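# Load the cartridge into the sealant gun

## Task

Put the cartridge into the sealant gun so that it sits all the way forward in the cup of the gun's front ring, with its nozzle poking out through that ring. The plunger rod can only be drawn back while its small thumb plate, just behind the handle, is held pushed toward the gun's front. The gun must never go into, or travel above, the marked areas around either arm's base. At the end the loaded gun must rest on the table by itself, not on any other object, and nothing may stay in place only because the robot holds it. Anything the robot is still touching must not drop by more than about a fingernail's width once let go. Finish by declaring the job complete.

## Robot and tools

Robot: two 6-joint arms with parallel grippers, named left_arm and right_arm. In the shared scene frame the origin is on the table top midway between the arms, +z is up, +x points out across the table, and left_arm sits on the +y side. Bases: left_arm at (+0.037, +0.360, 0) m, quat_wxyz (+1.000, 0, 0, -0.009); right_arm at (-0.018, -0.321, 0) m, quat_wxyz (+0.997, 0, 0, +0.078). The arm names do not refer to sides of any image.

Row layout: one flat list of 14 numbers covering both arms, each in [-1, 1], even when one arm stays still. First left_arm's 7, then right_arm's 7. Per arm the order is always: wrist pitch (joint4), shoulder (joint2), wrist roll (joint6), elbow (joint3), wrist yaw (joint5), waist (joint1), then finger opening. The six joint numbers are scaled offsets, not poses: 1.0 equals 1.202 rad for waist, 1.258 shoulder, 1.238 elbow, 2.073 wrist pitch, 2.022 wrist yaw and wrist roll. Opening is absolute: +1 fully open, -1 closed. Optionally append 12 stiffness factors (0 to 1), left arm's 6 then right arm's 6 in the same joint order; each multiplies that joint's position gain and persists until rewritten.

Joint ranges (rad): waist -2.618 to 3.054, shoulder 0.000 to 3.142, elbow 0.000 to 3.142, wrist pitch -1.571 to 1.571, wrist yaw -1.571 to 1.571, wrist roll -2.094 to 2.094. True ends may differ by up to 0.036 rad. Asking a joint more than 0.036 rad beyond a stated end gets the action refused for both arms; if this happens on a call's first action, or any action is malformed, nothing in the call runs. A result line "joint sent to its limit" means a joint was clipped at its real end.

execute_actions(actions): a list of actions; each action is a table of 1 to 15 rows, one row per 1/30 s control step, and a short table repeats its final row to fill 15 steps (0.5 s). Offsets in every row of an action are counted from the joint angles at that action's start (for the first action, the last reported angles). An empty list just returns state and images.

move(target, speed, blocking): target is one row as above, its offsets counted from the Joint positions of the latest result that printed them. All joints travel in sync, so grippers follow curves; duration is clamped to 0.5–10 s. speed is in rad/s for whichever joint has farthest to go, 0.01 to 2, default 0.5. Finger values are sent at the start. Motion does not avoid obstacles or the other arm. The extra "move:" line reports the ending (done, off_target, moving, held, fault), limits=held or limits=none, and each arm's joint farthest from target. With blocking=false the call returns after 0.5 s; further actions or moves are rejected until wait or stop shows the move has ended. Faster moves and targets set deeper past a contact hit and press harder.

wait(seconds): 0 to 10; arms hold their last command, a running move continues. stop(): brakes a running move; fingers keep going. zoom_image(camera, region): camera is cam_high, cam_low, cam_left_wrist or cam_right_wrist; region [x0, y0, x1, y1] in pixels of that 504x504 image, origin top-left, at most 504 by 504. read_manual(section): only "licences". finished_scene(scene): pass the current scene number to end it and declare done; irreversible.

Motion limits: each step a joint's target is kept within a lead of its measured angle (waist 0.202, shoulder 0.258, elbow 0.238, wrist pitch 0.573, wrist yaw and roll 0.522 rad), and targets that would put the gripper over 70 mm from its current spot are scaled back. Big offsets thus need several actions; if unfinished, command the remainder. Friction can leave a joint about 0.031 rad short, and smaller commands may not move it. "joint command not followed" means a clearance check altered some targets.

Results: the state line gives each gripper's end_effector_position (m) and end_effector_quat_wxyz in the scene frame; it can be off, more so at long reach. Joint positions and Joint velocities list per arm the six joints in the order above (rad, rad/s) plus finger gap (m; 0.094 when fully open). Joint targets shows current drive goals. Step readings list joint angles at some steps; HELD marks an arm held back. grip_measured is the opening on the command scale, with a fixed error up to about 1 mm.

Gripper: fingers point along its +z and close along its y axis; the reported point lies between the pads about 1 cm short of the tips. To hold something command about 0.03 below grip_measured (less for a lighter grip); pads push about 50–62 N, less on parts thinner than 2 mm.

Cameras (all 504x504): cam_high and cam_low fixed, cam_left_wrist and cam_right_wrist on the hands; calibration with K, distortion and T_world_to_cam is supplied and may be slightly off.

Cautions: keep the gun out of and away from the air above the base zones; do not let the arms collide or press on each other; do not drop, slam or shove objects or knock anything off the table; loose items may get small random nudges. The robot holds its last command while you compose replies, and holding loads heats motors: MOTOR HOT from 75 °C, a 10 s arm stop at 90 °C, and at 100 °C the arm goes limp and falls. Release everything so the gun stays loaded and settled before finishing.

Each tool is called by a JSON object that holds its "method" and its "body".

## Session

{"method": "execute_actions", "body": {"actions": []}}

Scene clock: 0.00 s.
left_arm: end_effector_position=(+0.0981, +0.6836, +0.1422) grip_measured=+1.000 end_effector_quat_wxyz=(-0.136, +0.882, -0.421, -0.164) | right_arm: end_effector_position=(+0.3172, -0.5909, +0.2882) grip_measured=+1.000 end_effector_quat_wxyz=(+0.510, +0.652, +0.326, +0.457)
Joint names: [wrist pitch, shoulder, wrist roll, elbow, wrist yaw, waist]
Joint positions: left_arm=[-0.982  1.489 -0.971  1.218 -0.293  1.251  0.094] | right_arm=[ 0.43   1.318  1.805  0.817 -0.489 -1.024  0.094]
Joint velocities: left_arm=[-0.066  0.017 -0.037 -0.017 -0.037  0.027  0.   ] | right_arm=[-0.051  0.012  0.037  0.002  0.022  0.012  0.   ]
Motor temperatures (°C, as the motors report them): left_arm=[20 20 21 20 20 21] | right_arm=[19 21 20 20 18 18]
Joint targets: left_arm=[-0.982 1.489 -0.971 1.218 -0.293 1.251] | right_arm=[0.430 1.318 1.805 0.817 -0.489 -1.024]
Joint stiffness scale: left_arm=[1. 1. 1. 1. 1. 1.] | right_arm=[1. 1. 1. 1. 1. 1.]

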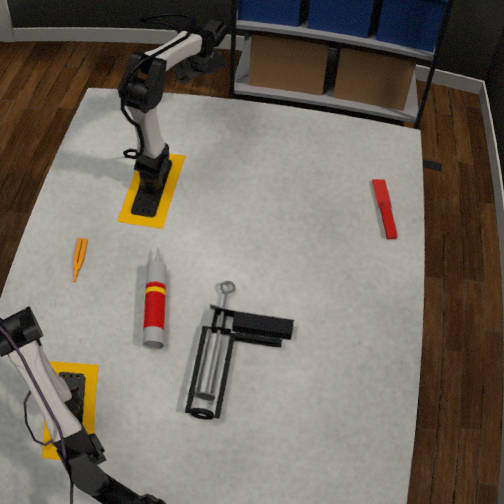

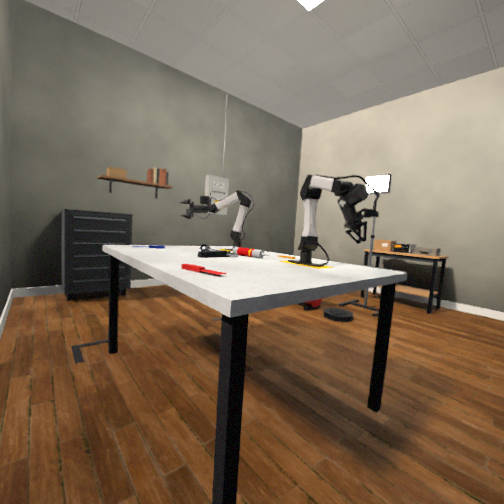

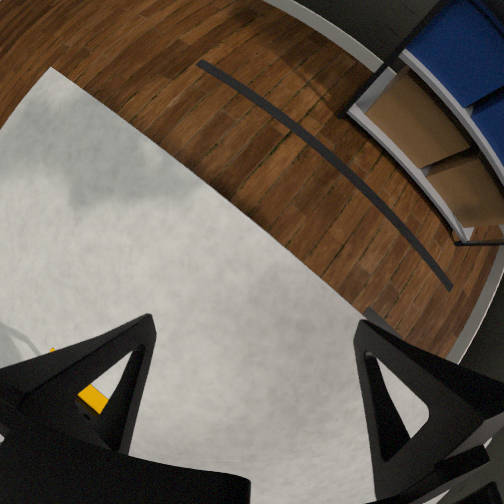

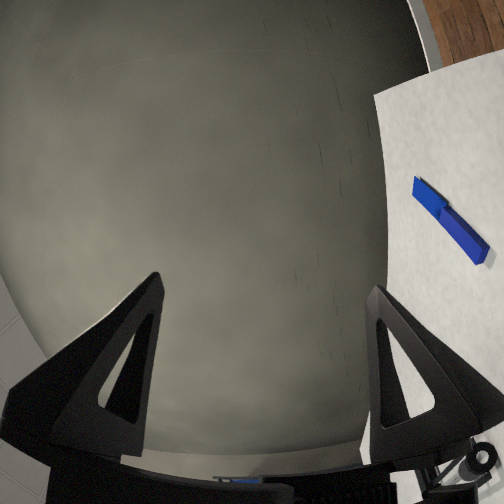

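{"method": "zoom_image", "body": {"camera": "cam_high", "region": [110, 240, 310, 440]}}

{"method": "zoom_image", "body": {"camera": "cam_low", "region": [170, 220, 290, 280]}}

Region (110, 240, 310, 440) of cam_high's 504x504 image, scaled by 2.520, with more detail than that image has.

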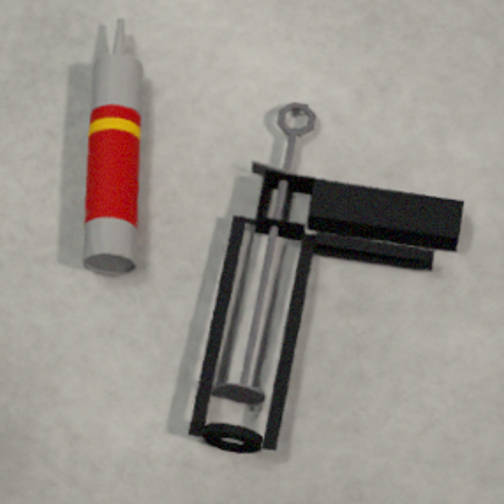

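Region (170, 220, 290, 280) of cam_low's 504x504 image, scaled by 4.200, with more detail than that image has.

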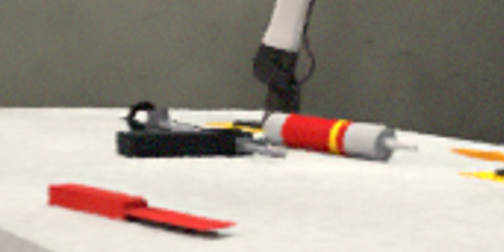

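{"method": "move", "body": {"target": [0,0,0,0,0,0,1,-0.9156,0.3,-0.56,0.6,0.242,0.8,1], "speed": 1.2}}

{"method": "move", "body": {"target": [0,0,0,0,0,0,1,0,0.379,0,0.41,0,0.481,1], "speed": 0.8}}

Scene clock: 5.67 s.
left_arm: end_effector_position=(+0.0981, +0.6836, +0.1422) grip_measured=+1.000 end_effector_quat_wxyz=(-0.136, +0.882, -0.421, -0.164) | right_arm: end_effector_position=(+0.2756, -0.2934, +0.1563) grip_measured=+1.000 end_effector_quat_wxyz=(-0.010, +0.291, +0.957, +0.001)
Joint names: [wrist pitch, shoulder, wrist roll, elbow, wrist yaw, waist]
Joint positions: left_arm=[-0.982  1.489 -0.971  1.218 -0.293  1.251  0.094] | right_arm=[-1.452  1.678  0.679  1.542 -0.008 -0.069  0.094]
Joint velocities: left_arm=[ 0.066  0.002  0.007  0.012 -0.037  0.007  0.   ] | right_arm=[-0.022 -0.007 -0.022 -0.002  0.022  0.007  0.   ]
Motor temperatures (°C, as the motors report them): left_arm=[21 21 21 21 20 21] | right_arm=[20 21 20 22 18 18]
Joint targets: left_arm=[-0.982 1.489 -0.971 1.218 -0.293 1.251] | right_arm=[-1.467 1.695 0.672 1.559 0.001 -0.062]
Joint stiffness scale: left_arm=[1. 1. 1. 1. 1. 1.] | right_arm=[1. 1. 1. 1. 1. 1.]
move: done; limits=none; left_arm: farthest joint: the waist, 0.000 radians from its target (0.000 radians at the start); right_arm: farthest joint: the elbow, 0.018 radians from its target (0.743 radians at the start)
camera_calibration (this result's frames):
cam_right_wrist: T_world_to_cam=[[-0.505399, -0.862125, -0.0362287, -0.0986106], [-0.617496, 0.332027, 0.713061, 0.179846], [-0.602719, 0.382752, -0.700165, 0.495024], [0, 0, 0, 1]] pos_world=[0.359577, -0.3342, 0.214785]

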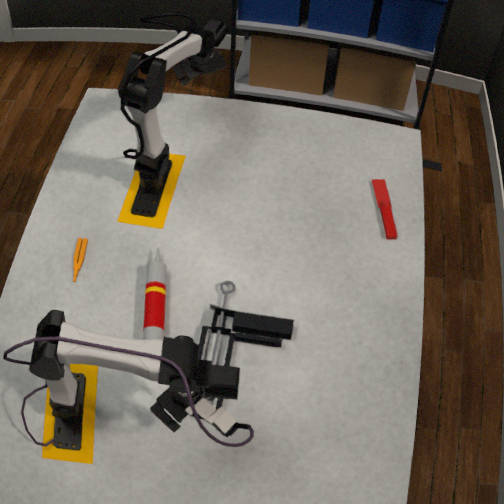

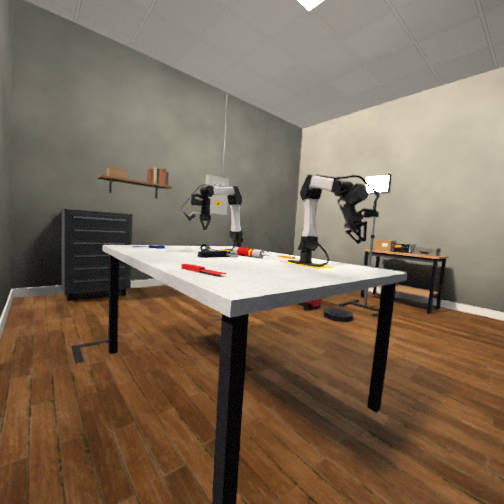

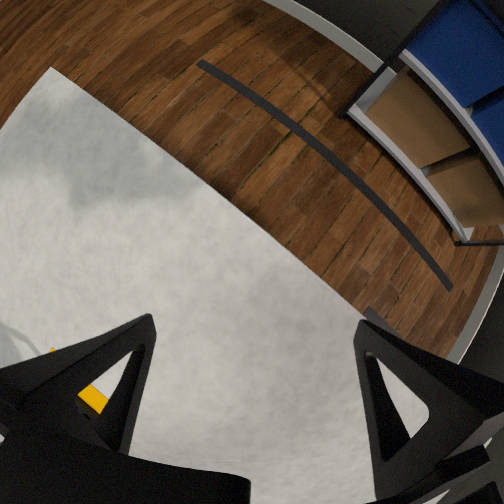

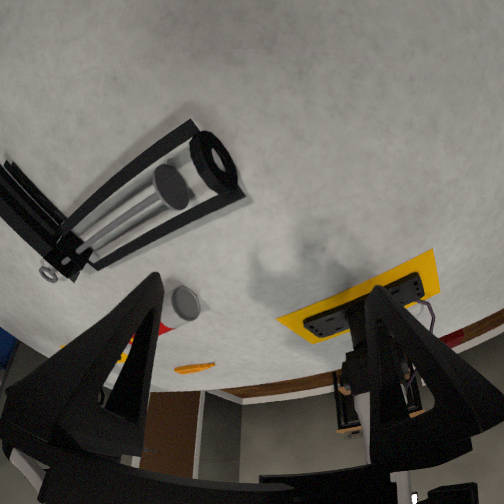

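Scene clock: 7.00 s.
left_arm: end_effector_position=(+0.0981, +0.6836, +0.1422) grip_measured=+1.000 end_effector_quat_wxyz=(-0.136, +0.882, -0.421, -0.164) | right_arm: end_effector_position=(+0.3072, -0.0602, +0.1201) grip_measured=+1.000 end_effector_quat_wxyz=(+0.001, +0.003, +1.000, +0.006)
Joint names: [wrist pitch, shoulder, wrist roll, elbow, wrist yaw, waist]
Joint positions: left_arm=[-0.982  1.489 -0.971  1.218 -0.293  1.251  0.094] | right_arm=[-1.446  2.149  0.679  2.033 -0.007  0.516  0.094]
Joint velocities: left_arm=[-0.037 -0.012 -0.081 -0.002 -0.022  0.012  0.   ] | right_arm=[-0.066  0.012  0.007 -0.012 -0.007  0.002  0.   ]
Motor temperatures (°C, as the motors report them): left_arm=[21 21 21 21 20 21] | right_arm=[20 22 20 22 18 18]
Joint targets: left_arm=[-0.982 1.489 -0.971 1.218 -0.293 1.251] | right_arm=[-1.452 2.155 0.679 2.050 -0.008 0.509]
Joint stiffness scale: left_arm=[1. 1. 1. 1. 1. 1.] | right_arm=[1. 1. 1. 1. 1. 1.]
move: done; limits=none; left_arm: farthest joint: the waist, 0.000 radians from its target (0.000 radians at the start); right_arm: farthest joint: the elbow, 0.016 radians from its target (0.507 radians at the start)
camera_calibration (this result's frames):
cam_right_wrist: T_world_to_cam=[[0.0550648, -0.997176, -0.0510626, -0.0613791], [-0.713257, -0.0750714, 0.69687, 0.154573], [-0.698736, -0.0019523, -0.715377, 0.407595], [0, 0, 0, 1]] pos_world=[0.398432, -0.0488061, 0.180733]

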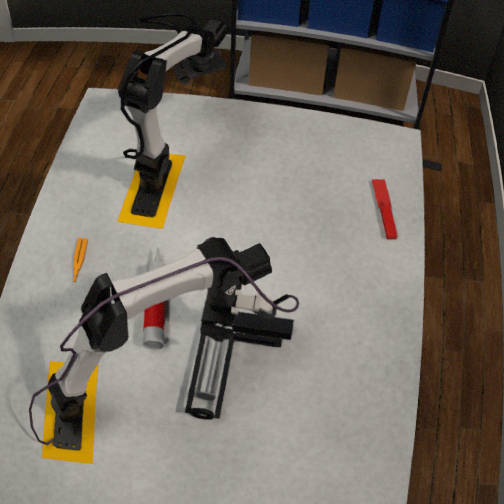

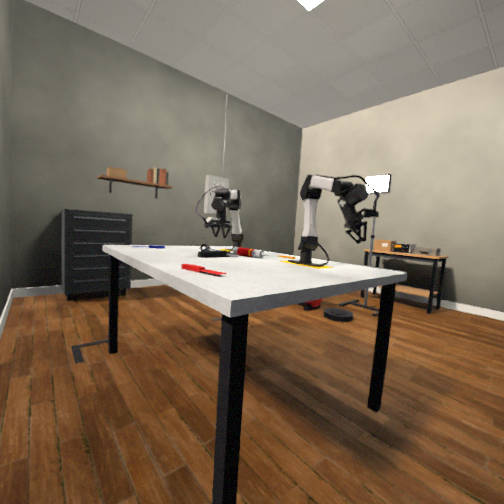

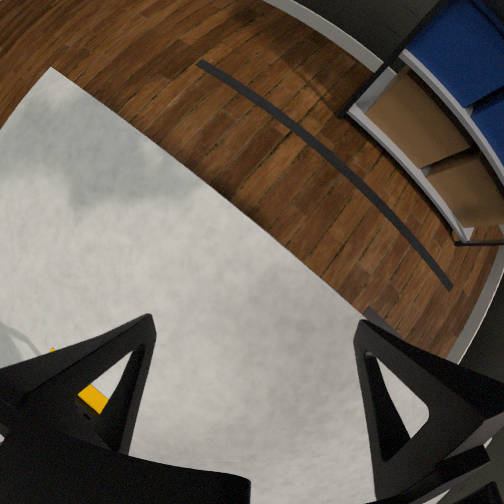

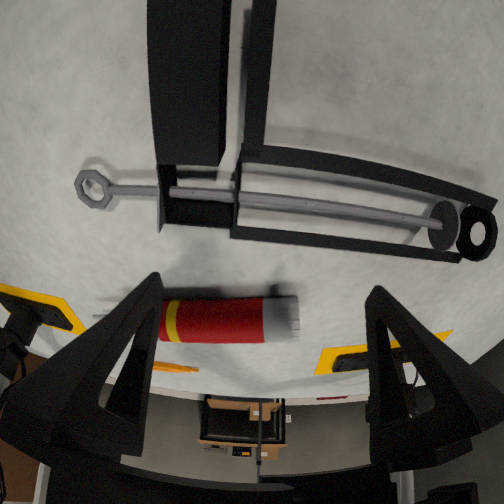

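{"method": "zoom_image", "body": {"camera": "cam_right_wrist", "region": [60, 110, 300, 270]}}

Region (60, 110, 300, 270) of cam_right_wrist's 504x504 image, scaled by 2.100, with more detail than that image has.

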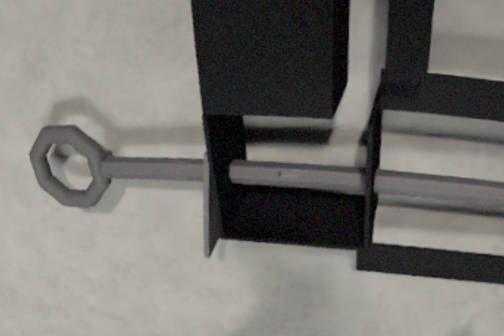

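{"method": "move", "body": {"target": [0,0,0,0,0,0,1,0.084,0.073,0.06,-0.0735,0,0.102,0.6], "speed": 0.3}}

Scene clock: 10.70 s.
left_arm: end_effector_position=(+0.0981, +0.6836, +0.1422) grip_measured=+1.000 end_effector_quat_wxyz=(-0.136, +0.882, -0.421, -0.164) | right_arm: end_effector_position=(+0.2889, -0.0090, +0.0672) grip_measured=+0.602 end_effector_quat_wxyz=(+0.002, +0.001, +1.000, +0.007)
Joint names: [wrist pitch, shoulder, wrist roll, elbow, wrist yaw, waist]
Joint positions: left_arm=[-0.982  1.489 -0.971  1.218 -0.293  1.251  0.094] | right_arm=[-1.283  2.233  0.793  1.958 -0.007  0.634  0.075]
Joint velocities: left_arm=[-0.051 -0.007 -0.037  0.012 -0.007  0.022  0.   ] | right_arm=[-0.051 -0.007 -0.022 -0.002 -0.095 -0.007 -0.   ]
Motor temperatures (°C, as the motors report them): left_arm=[21 21 21 21 20 21] | right_arm=[20 23 20 23 18 18]
Joint targets: left_arm=[-0.982 1.489 -0.971 1.218 -0.293 1.251] | right_arm=[-1.272 2.240 0.800 1.942 -0.007 0.638]
Joint stiffness scale: left_arm=[1. 1. 1. 1. 1. 1.] | right_arm=[1. 1. 1. 1. 1. 1.]
move: done; limits=none; left_arm: farthest joint: the waist, 0.000 radians from its target (0.000 radians at the start); right_arm: farthest joint: the elbow, 0.016 radians from its target (0.091 radians at the start)
camera_calibration (this result's frames):
cam_right_wrist: T_world_to_cam=[[0.0581884, -0.99685, -0.0538852, -0.0127318], [-0.713962, -0.079281, 0.695682, 0.182479], [-0.697763, -0.00200866, -0.716326, 0.356855], [0, 0, 0, 1]] pos_world=[0.380024, 0.0024922, 0.127991]

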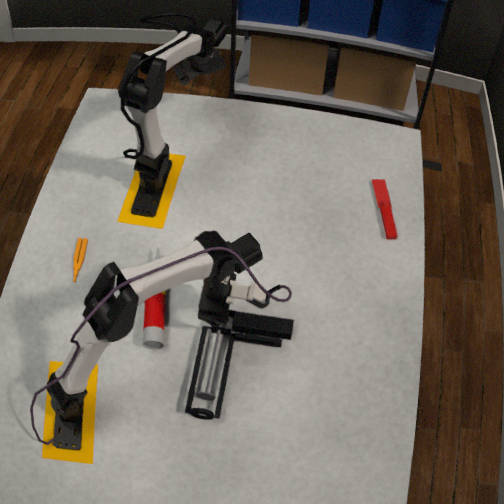

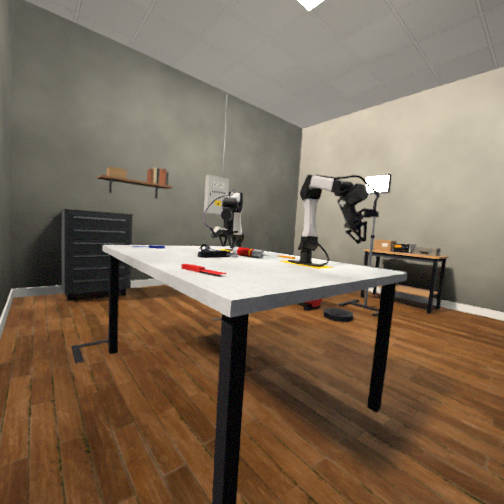

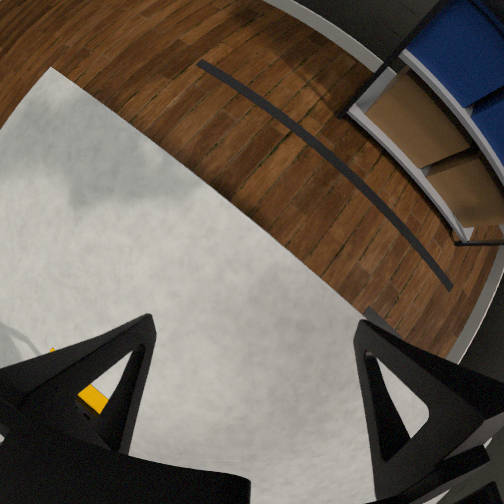

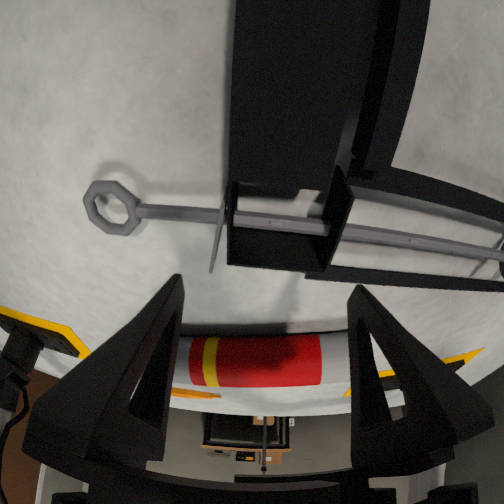

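{"method": "move", "body": {"target": [0,0,0,0,0,0,1,0.053,0.012,0,-0.083,0,-0.004,0.6], "speed": 0.1}}

Scene clock: 13.50 s.
left_arm: end_effector_position=(+0.0981, +0.6836, +0.1422) grip_measured=+1.000 end_effector_quat_wxyz=(-0.136, +0.882, -0.421, -0.164) | right_arm: end_effector_position=(+0.2902, -0.0076, +0.0462) grip_measured=+0.602 end_effector_quat_wxyz=(+0.007, +0.002, +1.000, +0.012)
Joint names: [wrist pitch, shoulder, wrist roll, elbow, wrist yaw, waist]
Joint positions: left_arm=[-0.982  1.489 -0.971  1.218 -0.293  1.251  0.094] | right_arm=[-1.185  2.233  0.794  1.874 -0.007  0.634  0.075]
Joint velocities: left_arm=[ 0.007 -0.002 -0.051  0.002 -0.037  0.017  0.   ] | right_arm=[-0.007 -0.012 -0.007  0.012  0.007 -0.007  0.001]
Motor temperatures (°C, as the motors report them): left_arm=[21 22 21 22 20 21] | right_arm=[20 24 20 23 18 18]
Joint targets: left_arm=[-0.982 1.489 -0.971 1.218 -0.293 1.251] | right_arm=[-1.174 2.248 0.793 1.855 -0.007 0.629]
Joint stiffness scale: left_arm=[1. 1. 1. 1. 1. 1.] | right_arm=[1. 1. 1. 1. 1. 1.]
move: done; limits=none; left_arm: farthest joint: the waist, 0.000 radians from its target (0.000 radians at the start); right_arm: farthest joint: the elbow, 0.019 radians from its target (0.103 radians at the start)
camera_calibration (this result's frames):
cam_right_wrist: T_world_to_cam=[[0.0584068, -0.996267, -0.0635609, -0.0121766], [-0.721042, -0.0861345, 0.687517, 0.200577], [-0.690426, 0.00567439, -0.723381, 0.341005], [0, 0, 0, 1]] pos_world=[0.380774, 0.0032104, 0.108002]

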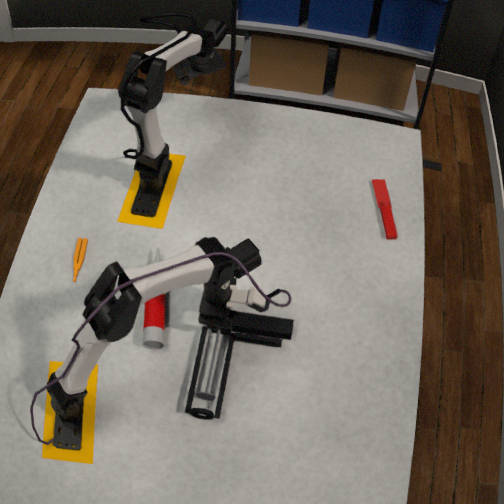

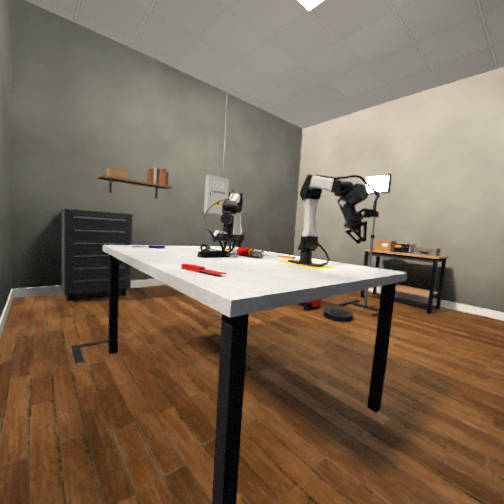

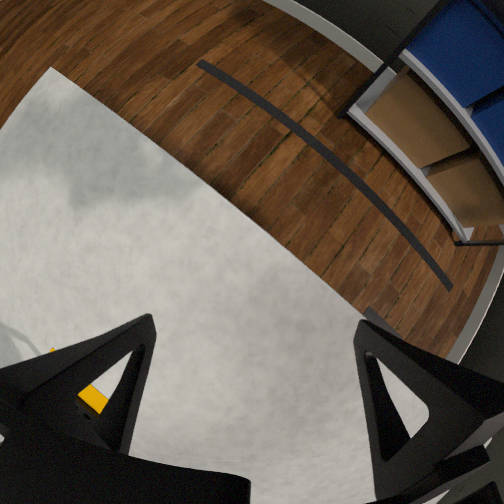

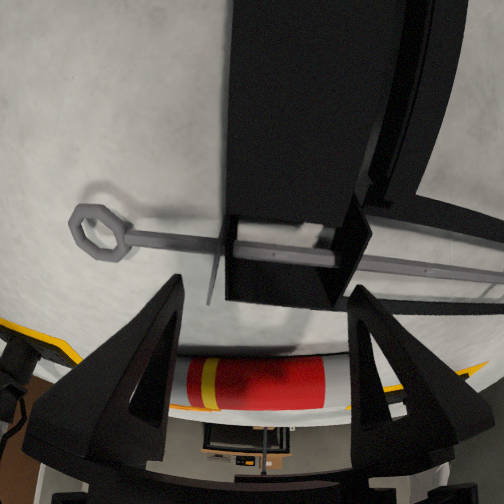

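{"method": "move", "body": {"target": [0,0,0,0,0,0,1,0,0.012,0,-0.015,0,0,0.85]}}

{"method": "move", "body": {"target": [0,0,0,0,0,0,1,0.008,0.032,0,-0.015,0,0,0.85], "speed": 0.05}}

Scene clock: 14.57 s.
left_arm: end_effector_position=(+0.0981, +0.6836, +0.1422) grip_measured=+1.000 end_effector_quat_wxyz=(-0.136, +0.882, -0.421, -0.164) | right_arm: end_effector_position=(+0.2903, -0.0075, +0.0462) grip_measured=+0.848 end_effector_quat_wxyz=(+0.007, +0.002, +1.000, +0.013)
Joint names: [wrist pitch, shoulder, wrist roll, elbow, wrist yaw, waist]
Joint positions: left_arm=[-0.982  1.489 -0.971  1.218 -0.293  1.251  0.094] | right_arm=[-1.184  2.233  0.794  1.874 -0.007  0.634  0.087]
Joint velocities: left_arm=[ 0.007  0.007 -0.007 -0.007  0.022  0.002  0.   ] | right_arm=[-0.022 -0.012  0.037  0.002  0.051 -0.002 -0.   ]
Motor temperatures (°C, as the motors report them): left_arm=[21 22 21 22 20 21] | right_arm=[20 25 20 23 18 18]
Joint targets: left_arm=[-0.982 1.489 -0.971 1.218 -0.293 1.251] | right_arm=[-1.185 2.248 0.794 1.855 -0.007 0.634]
Joint stiffness scale: left_arm=[1. 1. 1. 1. 1. 1.] | right_arm=[1. 1. 1. 1. 1. 1.]
move: done; limits=none; left_arm: farthest joint: the waist, 0.000 radians from its target (0.000 radians at the start); right_arm: farthest joint: the elbow, 0.019 radians from its target (0.019 radians at the start)
camera_calibration (this result's frames):
cam_right_wrist: T_world_to_cam=[[0.0584239, -0.99625, -0.0638153, -0.012107], [-0.721226, -0.0863208, 0.6873, 0.200691], [-0.690232, 0.00587053, -0.723565, 0.341006], [0, 0, 0, 1]] pos_world=[0.380824, 0.00326027, 0.108032]

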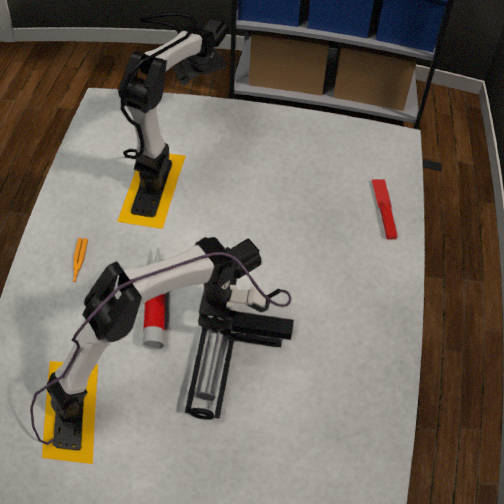

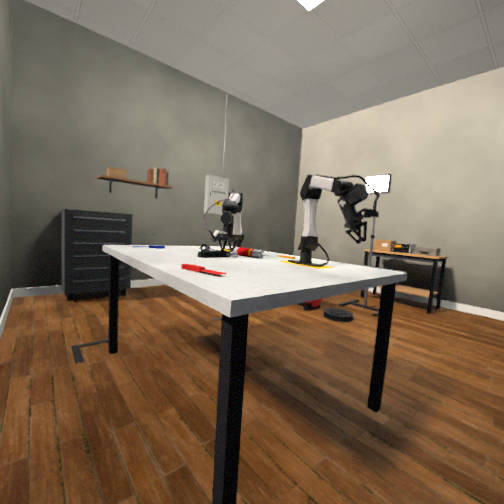

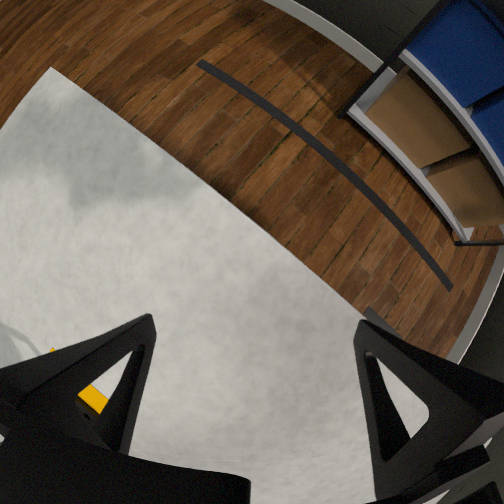

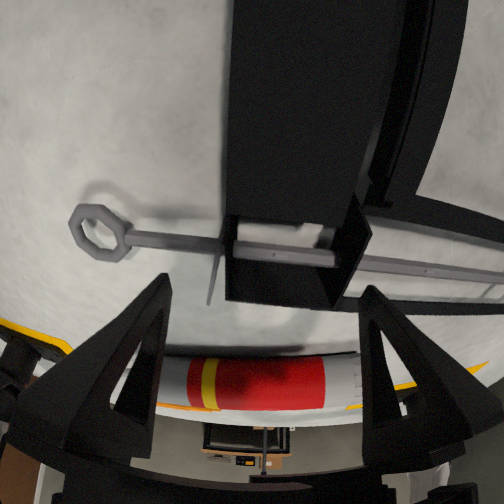

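Scene clock: 15.60 s.
left_arm: end_effector_position=(+0.0981, +0.6836, +0.1422) grip_measured=+1.000 end_effector_quat_wxyz=(-0.136, +0.882, -0.421, -0.164) | right_arm: end_effector_position=(+0.2898, -0.0081, +0.0361) grip_measured=+0.848 end_effector_quat_wxyz=(-0.000, +0.002, +1.000, +0.005)
Joint names: [wrist pitch, shoulder, wrist roll, elbow, wrist yaw, waist]
Joint positions: left_arm=[-0.982  1.489 -0.971  1.218 -0.293  1.251  0.094] | right_arm=[-1.181  2.257  0.794  1.874 -0.007  0.634  0.087]
Joint velocities: left_arm=[-0.037  0.022 -0.022 -0.002 -0.022 -0.002  0.   ] | right_arm=[ 0.037 -0.007  0.022 -0.012 -0.022 -0.017  0.   ]
Motor temperatures (°C, as the motors report them): left_arm=[21 22 21 22 20 21] | right_arm=[20 25 20 23 18 18]
Joint targets: left_arm=[-0.982 1.489 -0.971 1.218 -0.293 1.251] | right_arm=[-1.168 2.273 0.794 1.855 -0.008 0.634]
Joint stiffness scale: left_arm=[1. 1. 1. 1. 1. 1.] | right_arm=[1. 1. 1. 1. 1. 1.]
move: done; limits=none; left_arm: farthest joint: the waist, 0.000 radians from its target (0.000 radians at the start); right_arm: farthest joint: the elbow, 0.019 radians from its target (0.019 radians at the start)
camera_calibration (this result's frames):
cam_right_wrist: T_world_to_cam=[[0.0576121, -0.99707, -0.0503199, -0.0135418], [-0.711369, -0.0763636, 0.698658, 0.203962], [-0.700454, -0.00445521, -0.713684, 0.335865], [0, 0, 0, 1]] pos_world=[0.38113, 0.00356941, 0.0965203]

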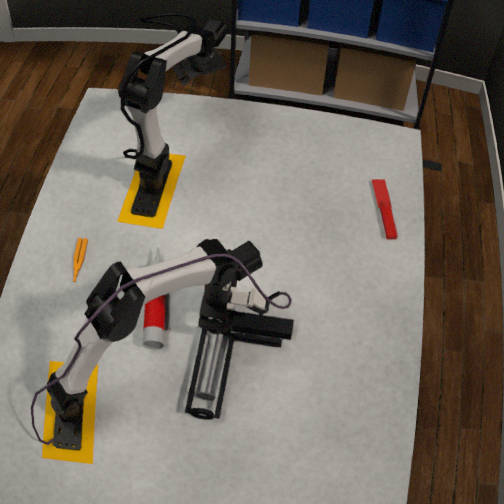

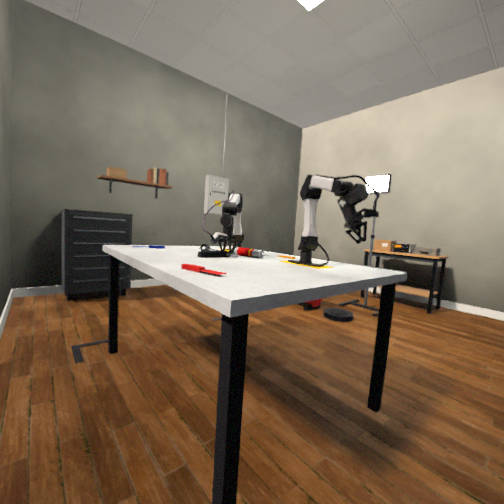

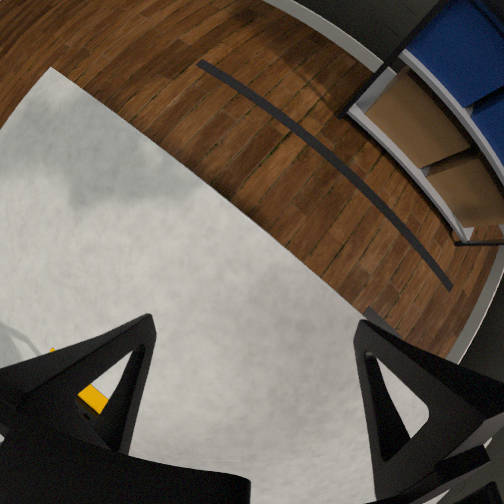

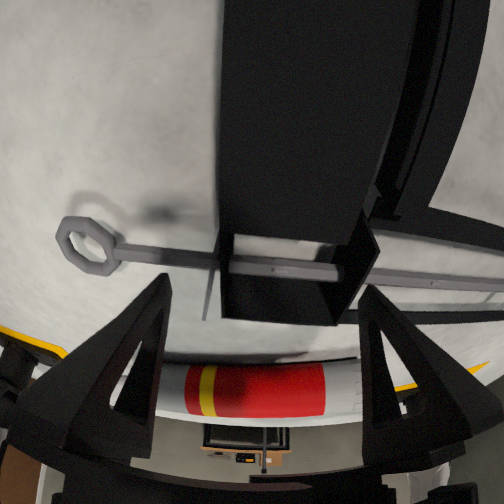

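Try closing.

{"method": "move", "body": {"target": [0,0,0,0,0,0,1,0,0,0,0,0,-0.01,0.0]}}

Scene clock: 16.53 s.
left_arm: end_effector_position=(+0.0981, +0.6836, +0.1422) grip_measured=+1.000 end_effector_quat_wxyz=(-0.136, +0.882, -0.421, -0.164) | right_arm: end_effector_position=(+0.2894, -0.0091, +0.0361) grip_measured=+0.155 end_effector_quat_wxyz=(-0.001, +0.003, +1.000, +0.003)
Joint names: [wrist pitch, shoulder, wrist roll, elbow, wrist yaw, waist]
Joint positions: left_arm=[-0.982  1.489 -0.971  1.218 -0.293  1.251  0.094] | right_arm=[-1.184  2.257  0.796  1.874 -0.006  0.633  0.054]
Joint velocities: left_arm=[ 0.081 -0.002  0.022  0.002 -0.051 -0.012  0.   ] | right_arm=[-0.051 -0.002 -0.007 -0.012  0.051 -0.002  0.   ]
Motor temperatures (°C, as the motors report them): left_arm=[21 22 21 22 20 21] | right_arm=[20 26 20 23 18 18]
Joint targets: left_arm=[-0.982 1.489 -0.971 1.218 -0.293 1.251] | right_arm=[-1.181 2.257 0.794 1.874 -0.007 0.622]
Joint stiffness scale: left_arm=[1. 1. 1. 1. 1. 1.] | right_arm=[1. 1. 1. 1. 1. 1.]
move: done; limits=none; left_arm: farthest joint: the waist, 0.000 radians from its target (0.000 radians at the start); right_arm: farthest joint: the waist, 0.011 radians from its target (0.012 radians at the start)
camera_calibration (this result's frames):
cam_right_wrist: T_world_to_cam=[[0.0552427, -0.997383, -0.0466358, -0.0139375], [-0.710408, -0.0720827, 0.700089, 0.20335], [-0.701618, -0.00554429, -0.712531, 0.335892], [0, 0, 0, 1]] pos_world=[0.380899, 0.00261923, 0.0963211]

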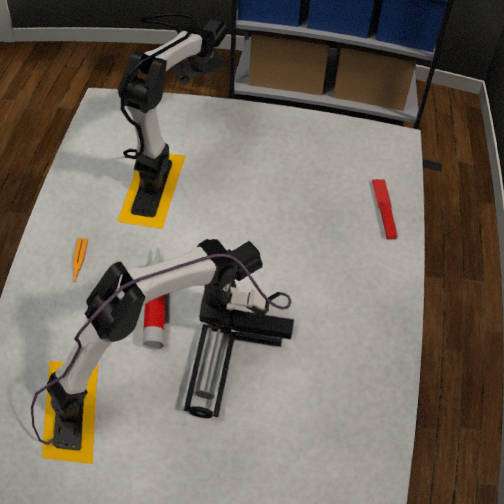

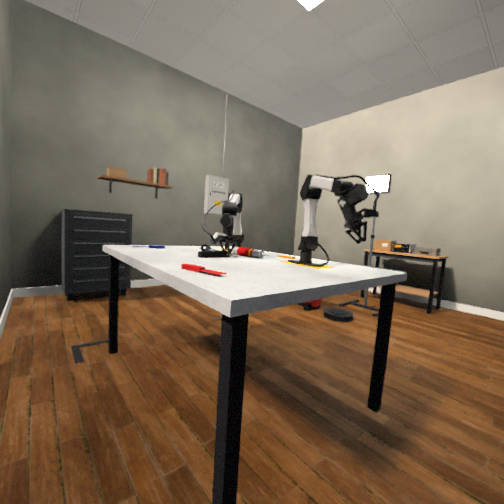

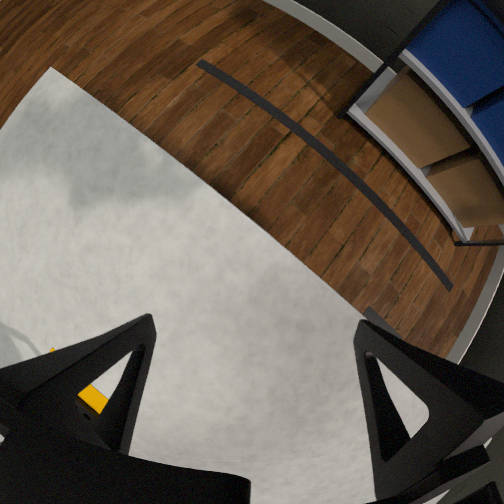

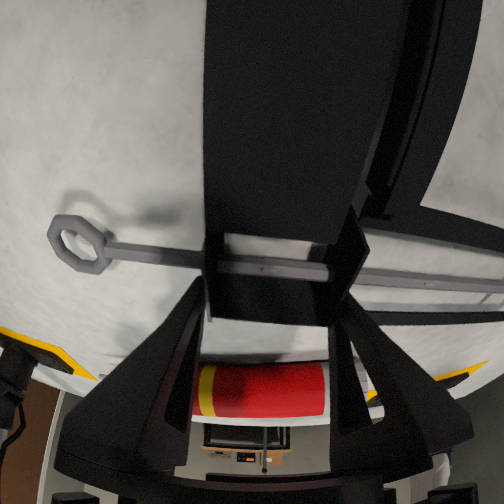

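{"method": "move", "body": {"target": [0.051,0,-0.534,0.093,0.145,-1,0.3,0,0,0,0,0,0,0.1], "speed": 1.2}}

{"method": "move", "body": {"target": [0,0.213,0,0.01,0,-0.684,0.3,0,0,0,0,0,0,0.1], "speed": 0.6}}

Scene clock: 19.97 s.
left_arm: end_effector_position=(+0.4034, +0.3739, +0.1734) grip_measured=+0.303 end_effector_quat_wxyz=(-0.133, +0.837, -0.491, +0.203) | right_arm: end_effector_position=(+0.2894, -0.0091, +0.0361) grip_measured=+0.155 end_effector_quat_wxyz=(-0.001, +0.003, +1.000, +0.003)
Joint names: [wrist pitch, shoulder, wrist roll, elbow, wrist yaw, waist]
Joint positions: left_arm=[-0.895  1.489 -2.044  1.304 -0.007  0.052  0.061] | right_arm=[-1.184  2.257  0.796  1.874 -0.006  0.633  0.054]
Joint velocities: left_arm=[-0.066 -0.002 -0.037 -0.007  0.022 -0.007 -0.001] | right_arm=[-0.007  0.002 -0.037  0.002  0.022 -0.027 -0.001]
Motor temperatures (°C, as the motors report them): left_arm=[22 22 21 23 20 21] | right_arm=[20 27 20 24 18 18]
Joint targets: left_arm=[-0.876 1.489 -2.050 1.334 -0.000 0.049] | right_arm=[-1.184 2.257 0.796 1.874 -0.006 0.633]
Joint stiffness scale: left_arm=[1. 1. 1. 1. 1. 1.] | right_arm=[1. 1. 1. 1. 1. 1.]
move: off_target (left_arm); limits=none; left_arm: farthest joint: the elbow, 0.030 radians from its target (0.115 radians at the start); right_arm: farthest joint: the waist, 0.000 radians from its target (0.000 radians at the start)
camera_calibration (this result's frames):
cam_left_wrist: T_world_to_cam=[[0.783272, 0.48639, 0.387181, -0.561639], [0.208148, -0.792035, 0.573895, 0.151543], [0.585798, -0.368925, -0.72162, 0.132032], [0, 0, 0, 1]] pos_world=[0.331029, 0.441913, 0.225763]
cam_right_wrist: T_world_to_cam=[[0.0552427, -0.997383, -0.0466358, -0.0139375], [-0.710408, -0.0720827, 0.700089, 0.20335], [-0.701618, -0.00554429, -0.712531, 0.335892], [0, 0, 0, 1]] pos_world=[0.380899, 0.00261923, 0.0963211]

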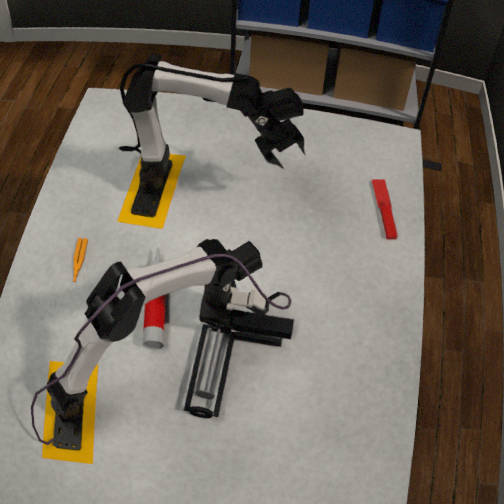

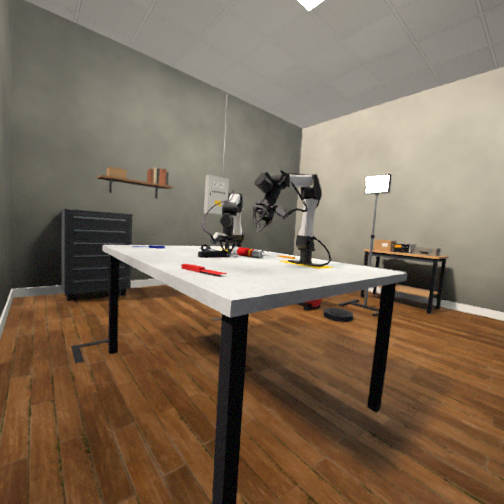

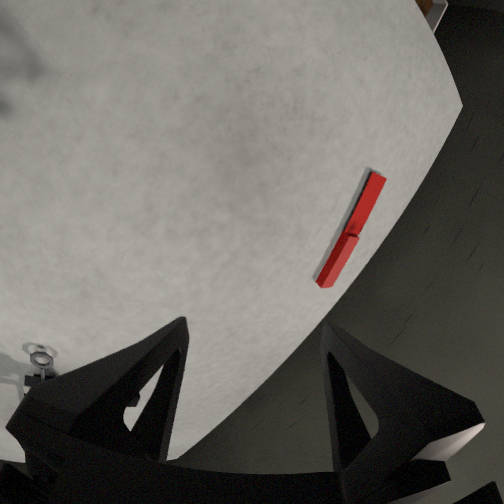

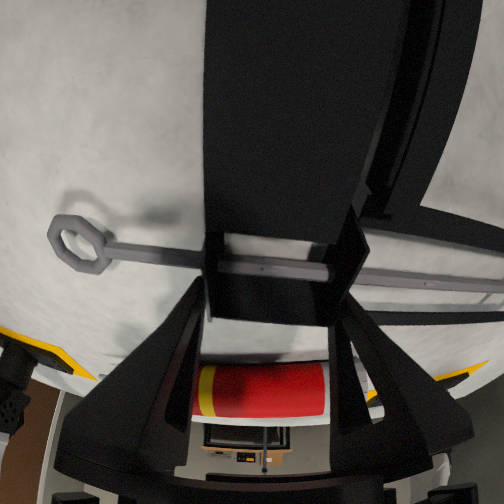

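Scene clock: 21.80 s.
left_arm: end_effector_position=(+0.3087, +0.1082, +0.0880) grip_measured=+0.303 end_effector_quat_wxyz=(+0.023, -0.598, +0.792, -0.120) | right_arm: end_effector_position=(+0.2894, -0.0091, +0.0361) grip_measured=+0.155 end_effector_quat_wxyz=(-0.001, +0.003, +1.000, +0.003)
Joint names: [wrist pitch, shoulder, wrist roll, elbow, wrist yaw, waist]
Joint positions: left_arm=[-0.895  1.733 -2.044  1.304 -0.003 -0.733  0.061] | right_arm=[-1.184  2.257  0.796  1.874 -0.006  0.633  0.054]
Joint velocities: left_arm=[-0.066  0.012  0.007  0.007 -0.022 -0.017 -0.   ] | right_arm=[-0.037 -0.007  0.007  0.007 -0.007  0.022  0.   ]
Motor temperatures (°C, as the motors report them): left_arm=[22 22 21 23 20 21] | right_arm=[20 28 20 24 18 18]
Joint targets: left_arm=[-0.895 1.730 -2.044 1.304 -0.008 -0.725] | right_arm=[-1.184 2.257 0.796 1.874 -0.006 0.633]
Joint stiffness scale: left_arm=[1. 1. 1. 1. 1. 1.] | right_arm=[1. 1. 1. 1. 1. 1.]
move: held (left_arm); limits=held; held on 12 of 55 steps (left_arm), including the last (left_arm); left_arm: farthest joint: the waist, 0.037 radians from its target (0.822 radians at the start); right_arm: farthest joint: the waist, 0.000 radians from its target (0.000 radians at the start)
joint command not followed: on one or more control steps a check withheld the commanded joint targets of the left arm, and it was not sent them on those steps. On the call's last step the targets were still withheld.
cause: the commanded joint targets would bring a part of the robot too close to another arm (this arm's wrist (the part past the wrist pitch) and the other arm's wrist (the part past the wrist pitch)); next, command targets that bring no part of the robot closer to that arm.
camera_calibration (this result's frames):
cam_left_wrist: T_world_to_cam=[[0.949423, -0.257088, 0.18028, -0.277723], [-0.313808, -0.7969, 0.516212, 0.176488], [0.0109534, -0.546677, -0.837272, 0.234739], [0, 0, 0, 1]] pos_world=[0.316489, 0.197571, 0.155503]
cam_right_wrist: T_world_to_cam=[[0.0552427, -0.997383, -0.0466358, -0.0139375], [-0.710408, -0.0720827, 0.700089, 0.20335], [-0.701618, -0.00554429, -0.712531, 0.335892], [0, 0, 0, 1]] pos_world=[0.380899, 0.00261923, 0.0963211]

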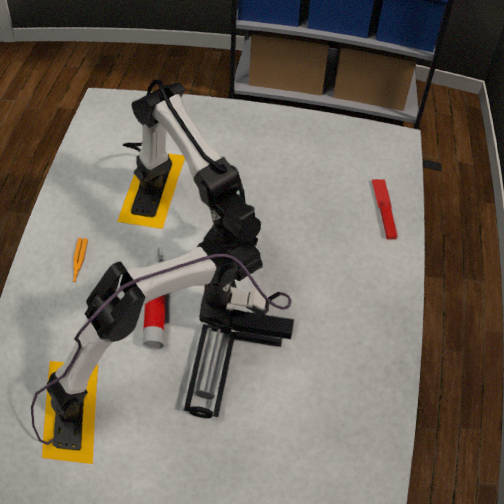

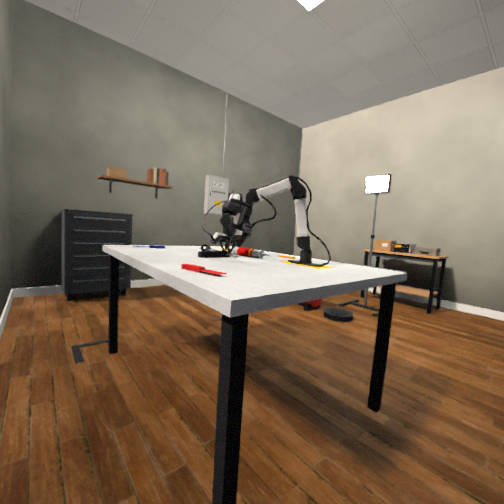

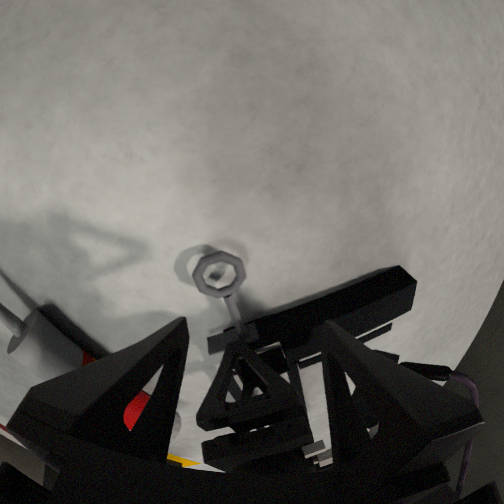

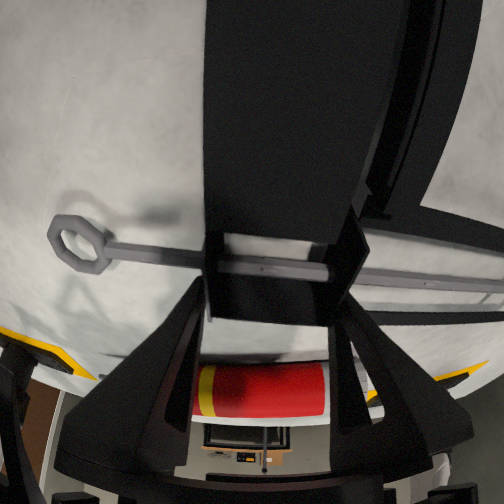

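{"method": "move", "body": {"target": [0.066,0.036,0,-0.115,0.2,0.135,0.3,0,0,0,0,0,0,0.1], "speed": 0.3}}

Scene clock: 25.23 s.
left_arm: end_effector_position=(+0.3072, +0.1066, +0.0880) grip_measured=+0.303 end_effector_quat_wxyz=(+0.014, -0.599, +0.792, -0.122) | right_arm: end_effector_position=(+0.2894, -0.0091, +0.0361) grip_measured=+0.155 end_effector_quat_wxyz=(-0.001, +0.003, +1.000, +0.003)
Joint names: [wrist pitch, shoulder, wrist roll, elbow, wrist yaw, waist]
Joint positions: left_arm=[-0.895  1.733 -2.044  1.304  0.016 -0.73   0.061] | right_arm=[-1.184  2.257  0.796  1.874 -0.006  0.633  0.054]
Joint velocities: left_arm=[ 0.007 -0.007  0.022 -0.032 -0.037  0.007  0.   ] | right_arm=[-0.11  -0.017 -0.022 -0.007 -0.007  0.027 -0.001]
Motor temperatures (°C, as the motors report them): left_arm=[22 23 21 23 20 21] | right_arm=[20 29 20 24 18 18]
Joint targets: left_arm=[-0.895 1.733 -2.044 1.304 0.015 -0.730] | right_arm=[-1.184 2.257 0.796 1.874 -0.006 0.633]
Joint stiffness scale: left_arm=[1. 1. 1. 1. 1. 1.] | right_arm=[1. 1. 1. 1. 1. 1.]
move: held (left_arm); limits=held; held on 43 of 49 steps (left_arm), including the last (left_arm); left_arm: farthest joint: the wrist yaw, 0.385 radians from its target (0.405 radians at the start); right_arm: farthest joint: the waist, 0.000 radians from its target (0.000 radians at the start)
joint command not followed: on one or more control steps a check withheld the commanded joint targets of the left arm, and it was not sent them on those steps. On the call's last step the targets were still withheld.
cause: the commanded joint targets would bring a part of the robot too close to another arm (this arm's wrist (the part past the wrist pitch) and the other arm's wrist (the part past the wrist pitch)); next, command targets that bring no part of the robot closer to that arm.
camera_calibration (this result's frames):
cam_left_wrist: T_world_to_cam=[[0.951233, -0.256214, 0.171788, -0.276642], [-0.308474, -0.789311, 0.530878, 0.171026], [-0.000423856, -0.557981, -0.829853, 0.237959], [0, 0, 0, 1]] pos_world=[0.316009, 0.19689, 0.154201]
cam_right_wrist: T_world_to_cam=[[0.0552427, -0.997383, -0.0466358, -0.0139375], [-0.710408, -0.0720827, 0.700089, 0.20335], [-0.701618, -0.00554429, -0.712531, 0.335892], [0, 0, 0, 1]] pos_world=[0.380899, 0.00261923, 0.0963211]

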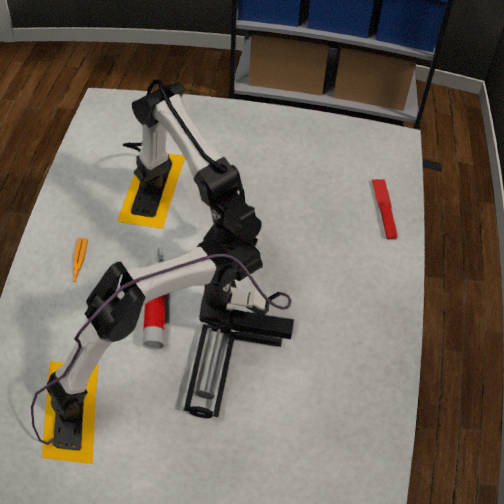

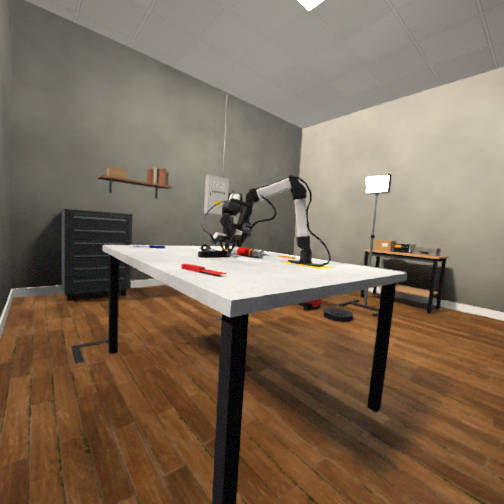

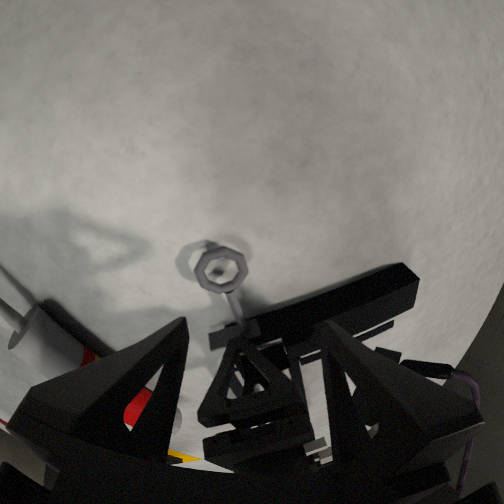

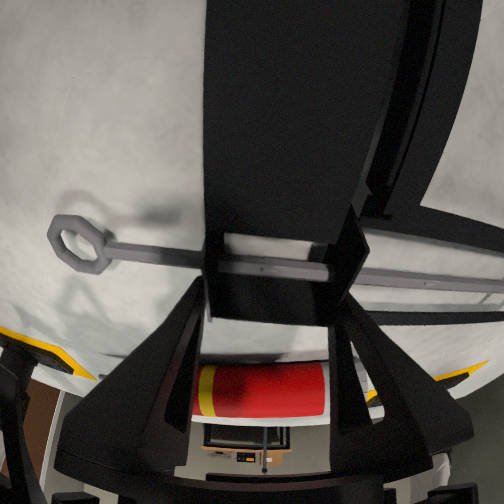

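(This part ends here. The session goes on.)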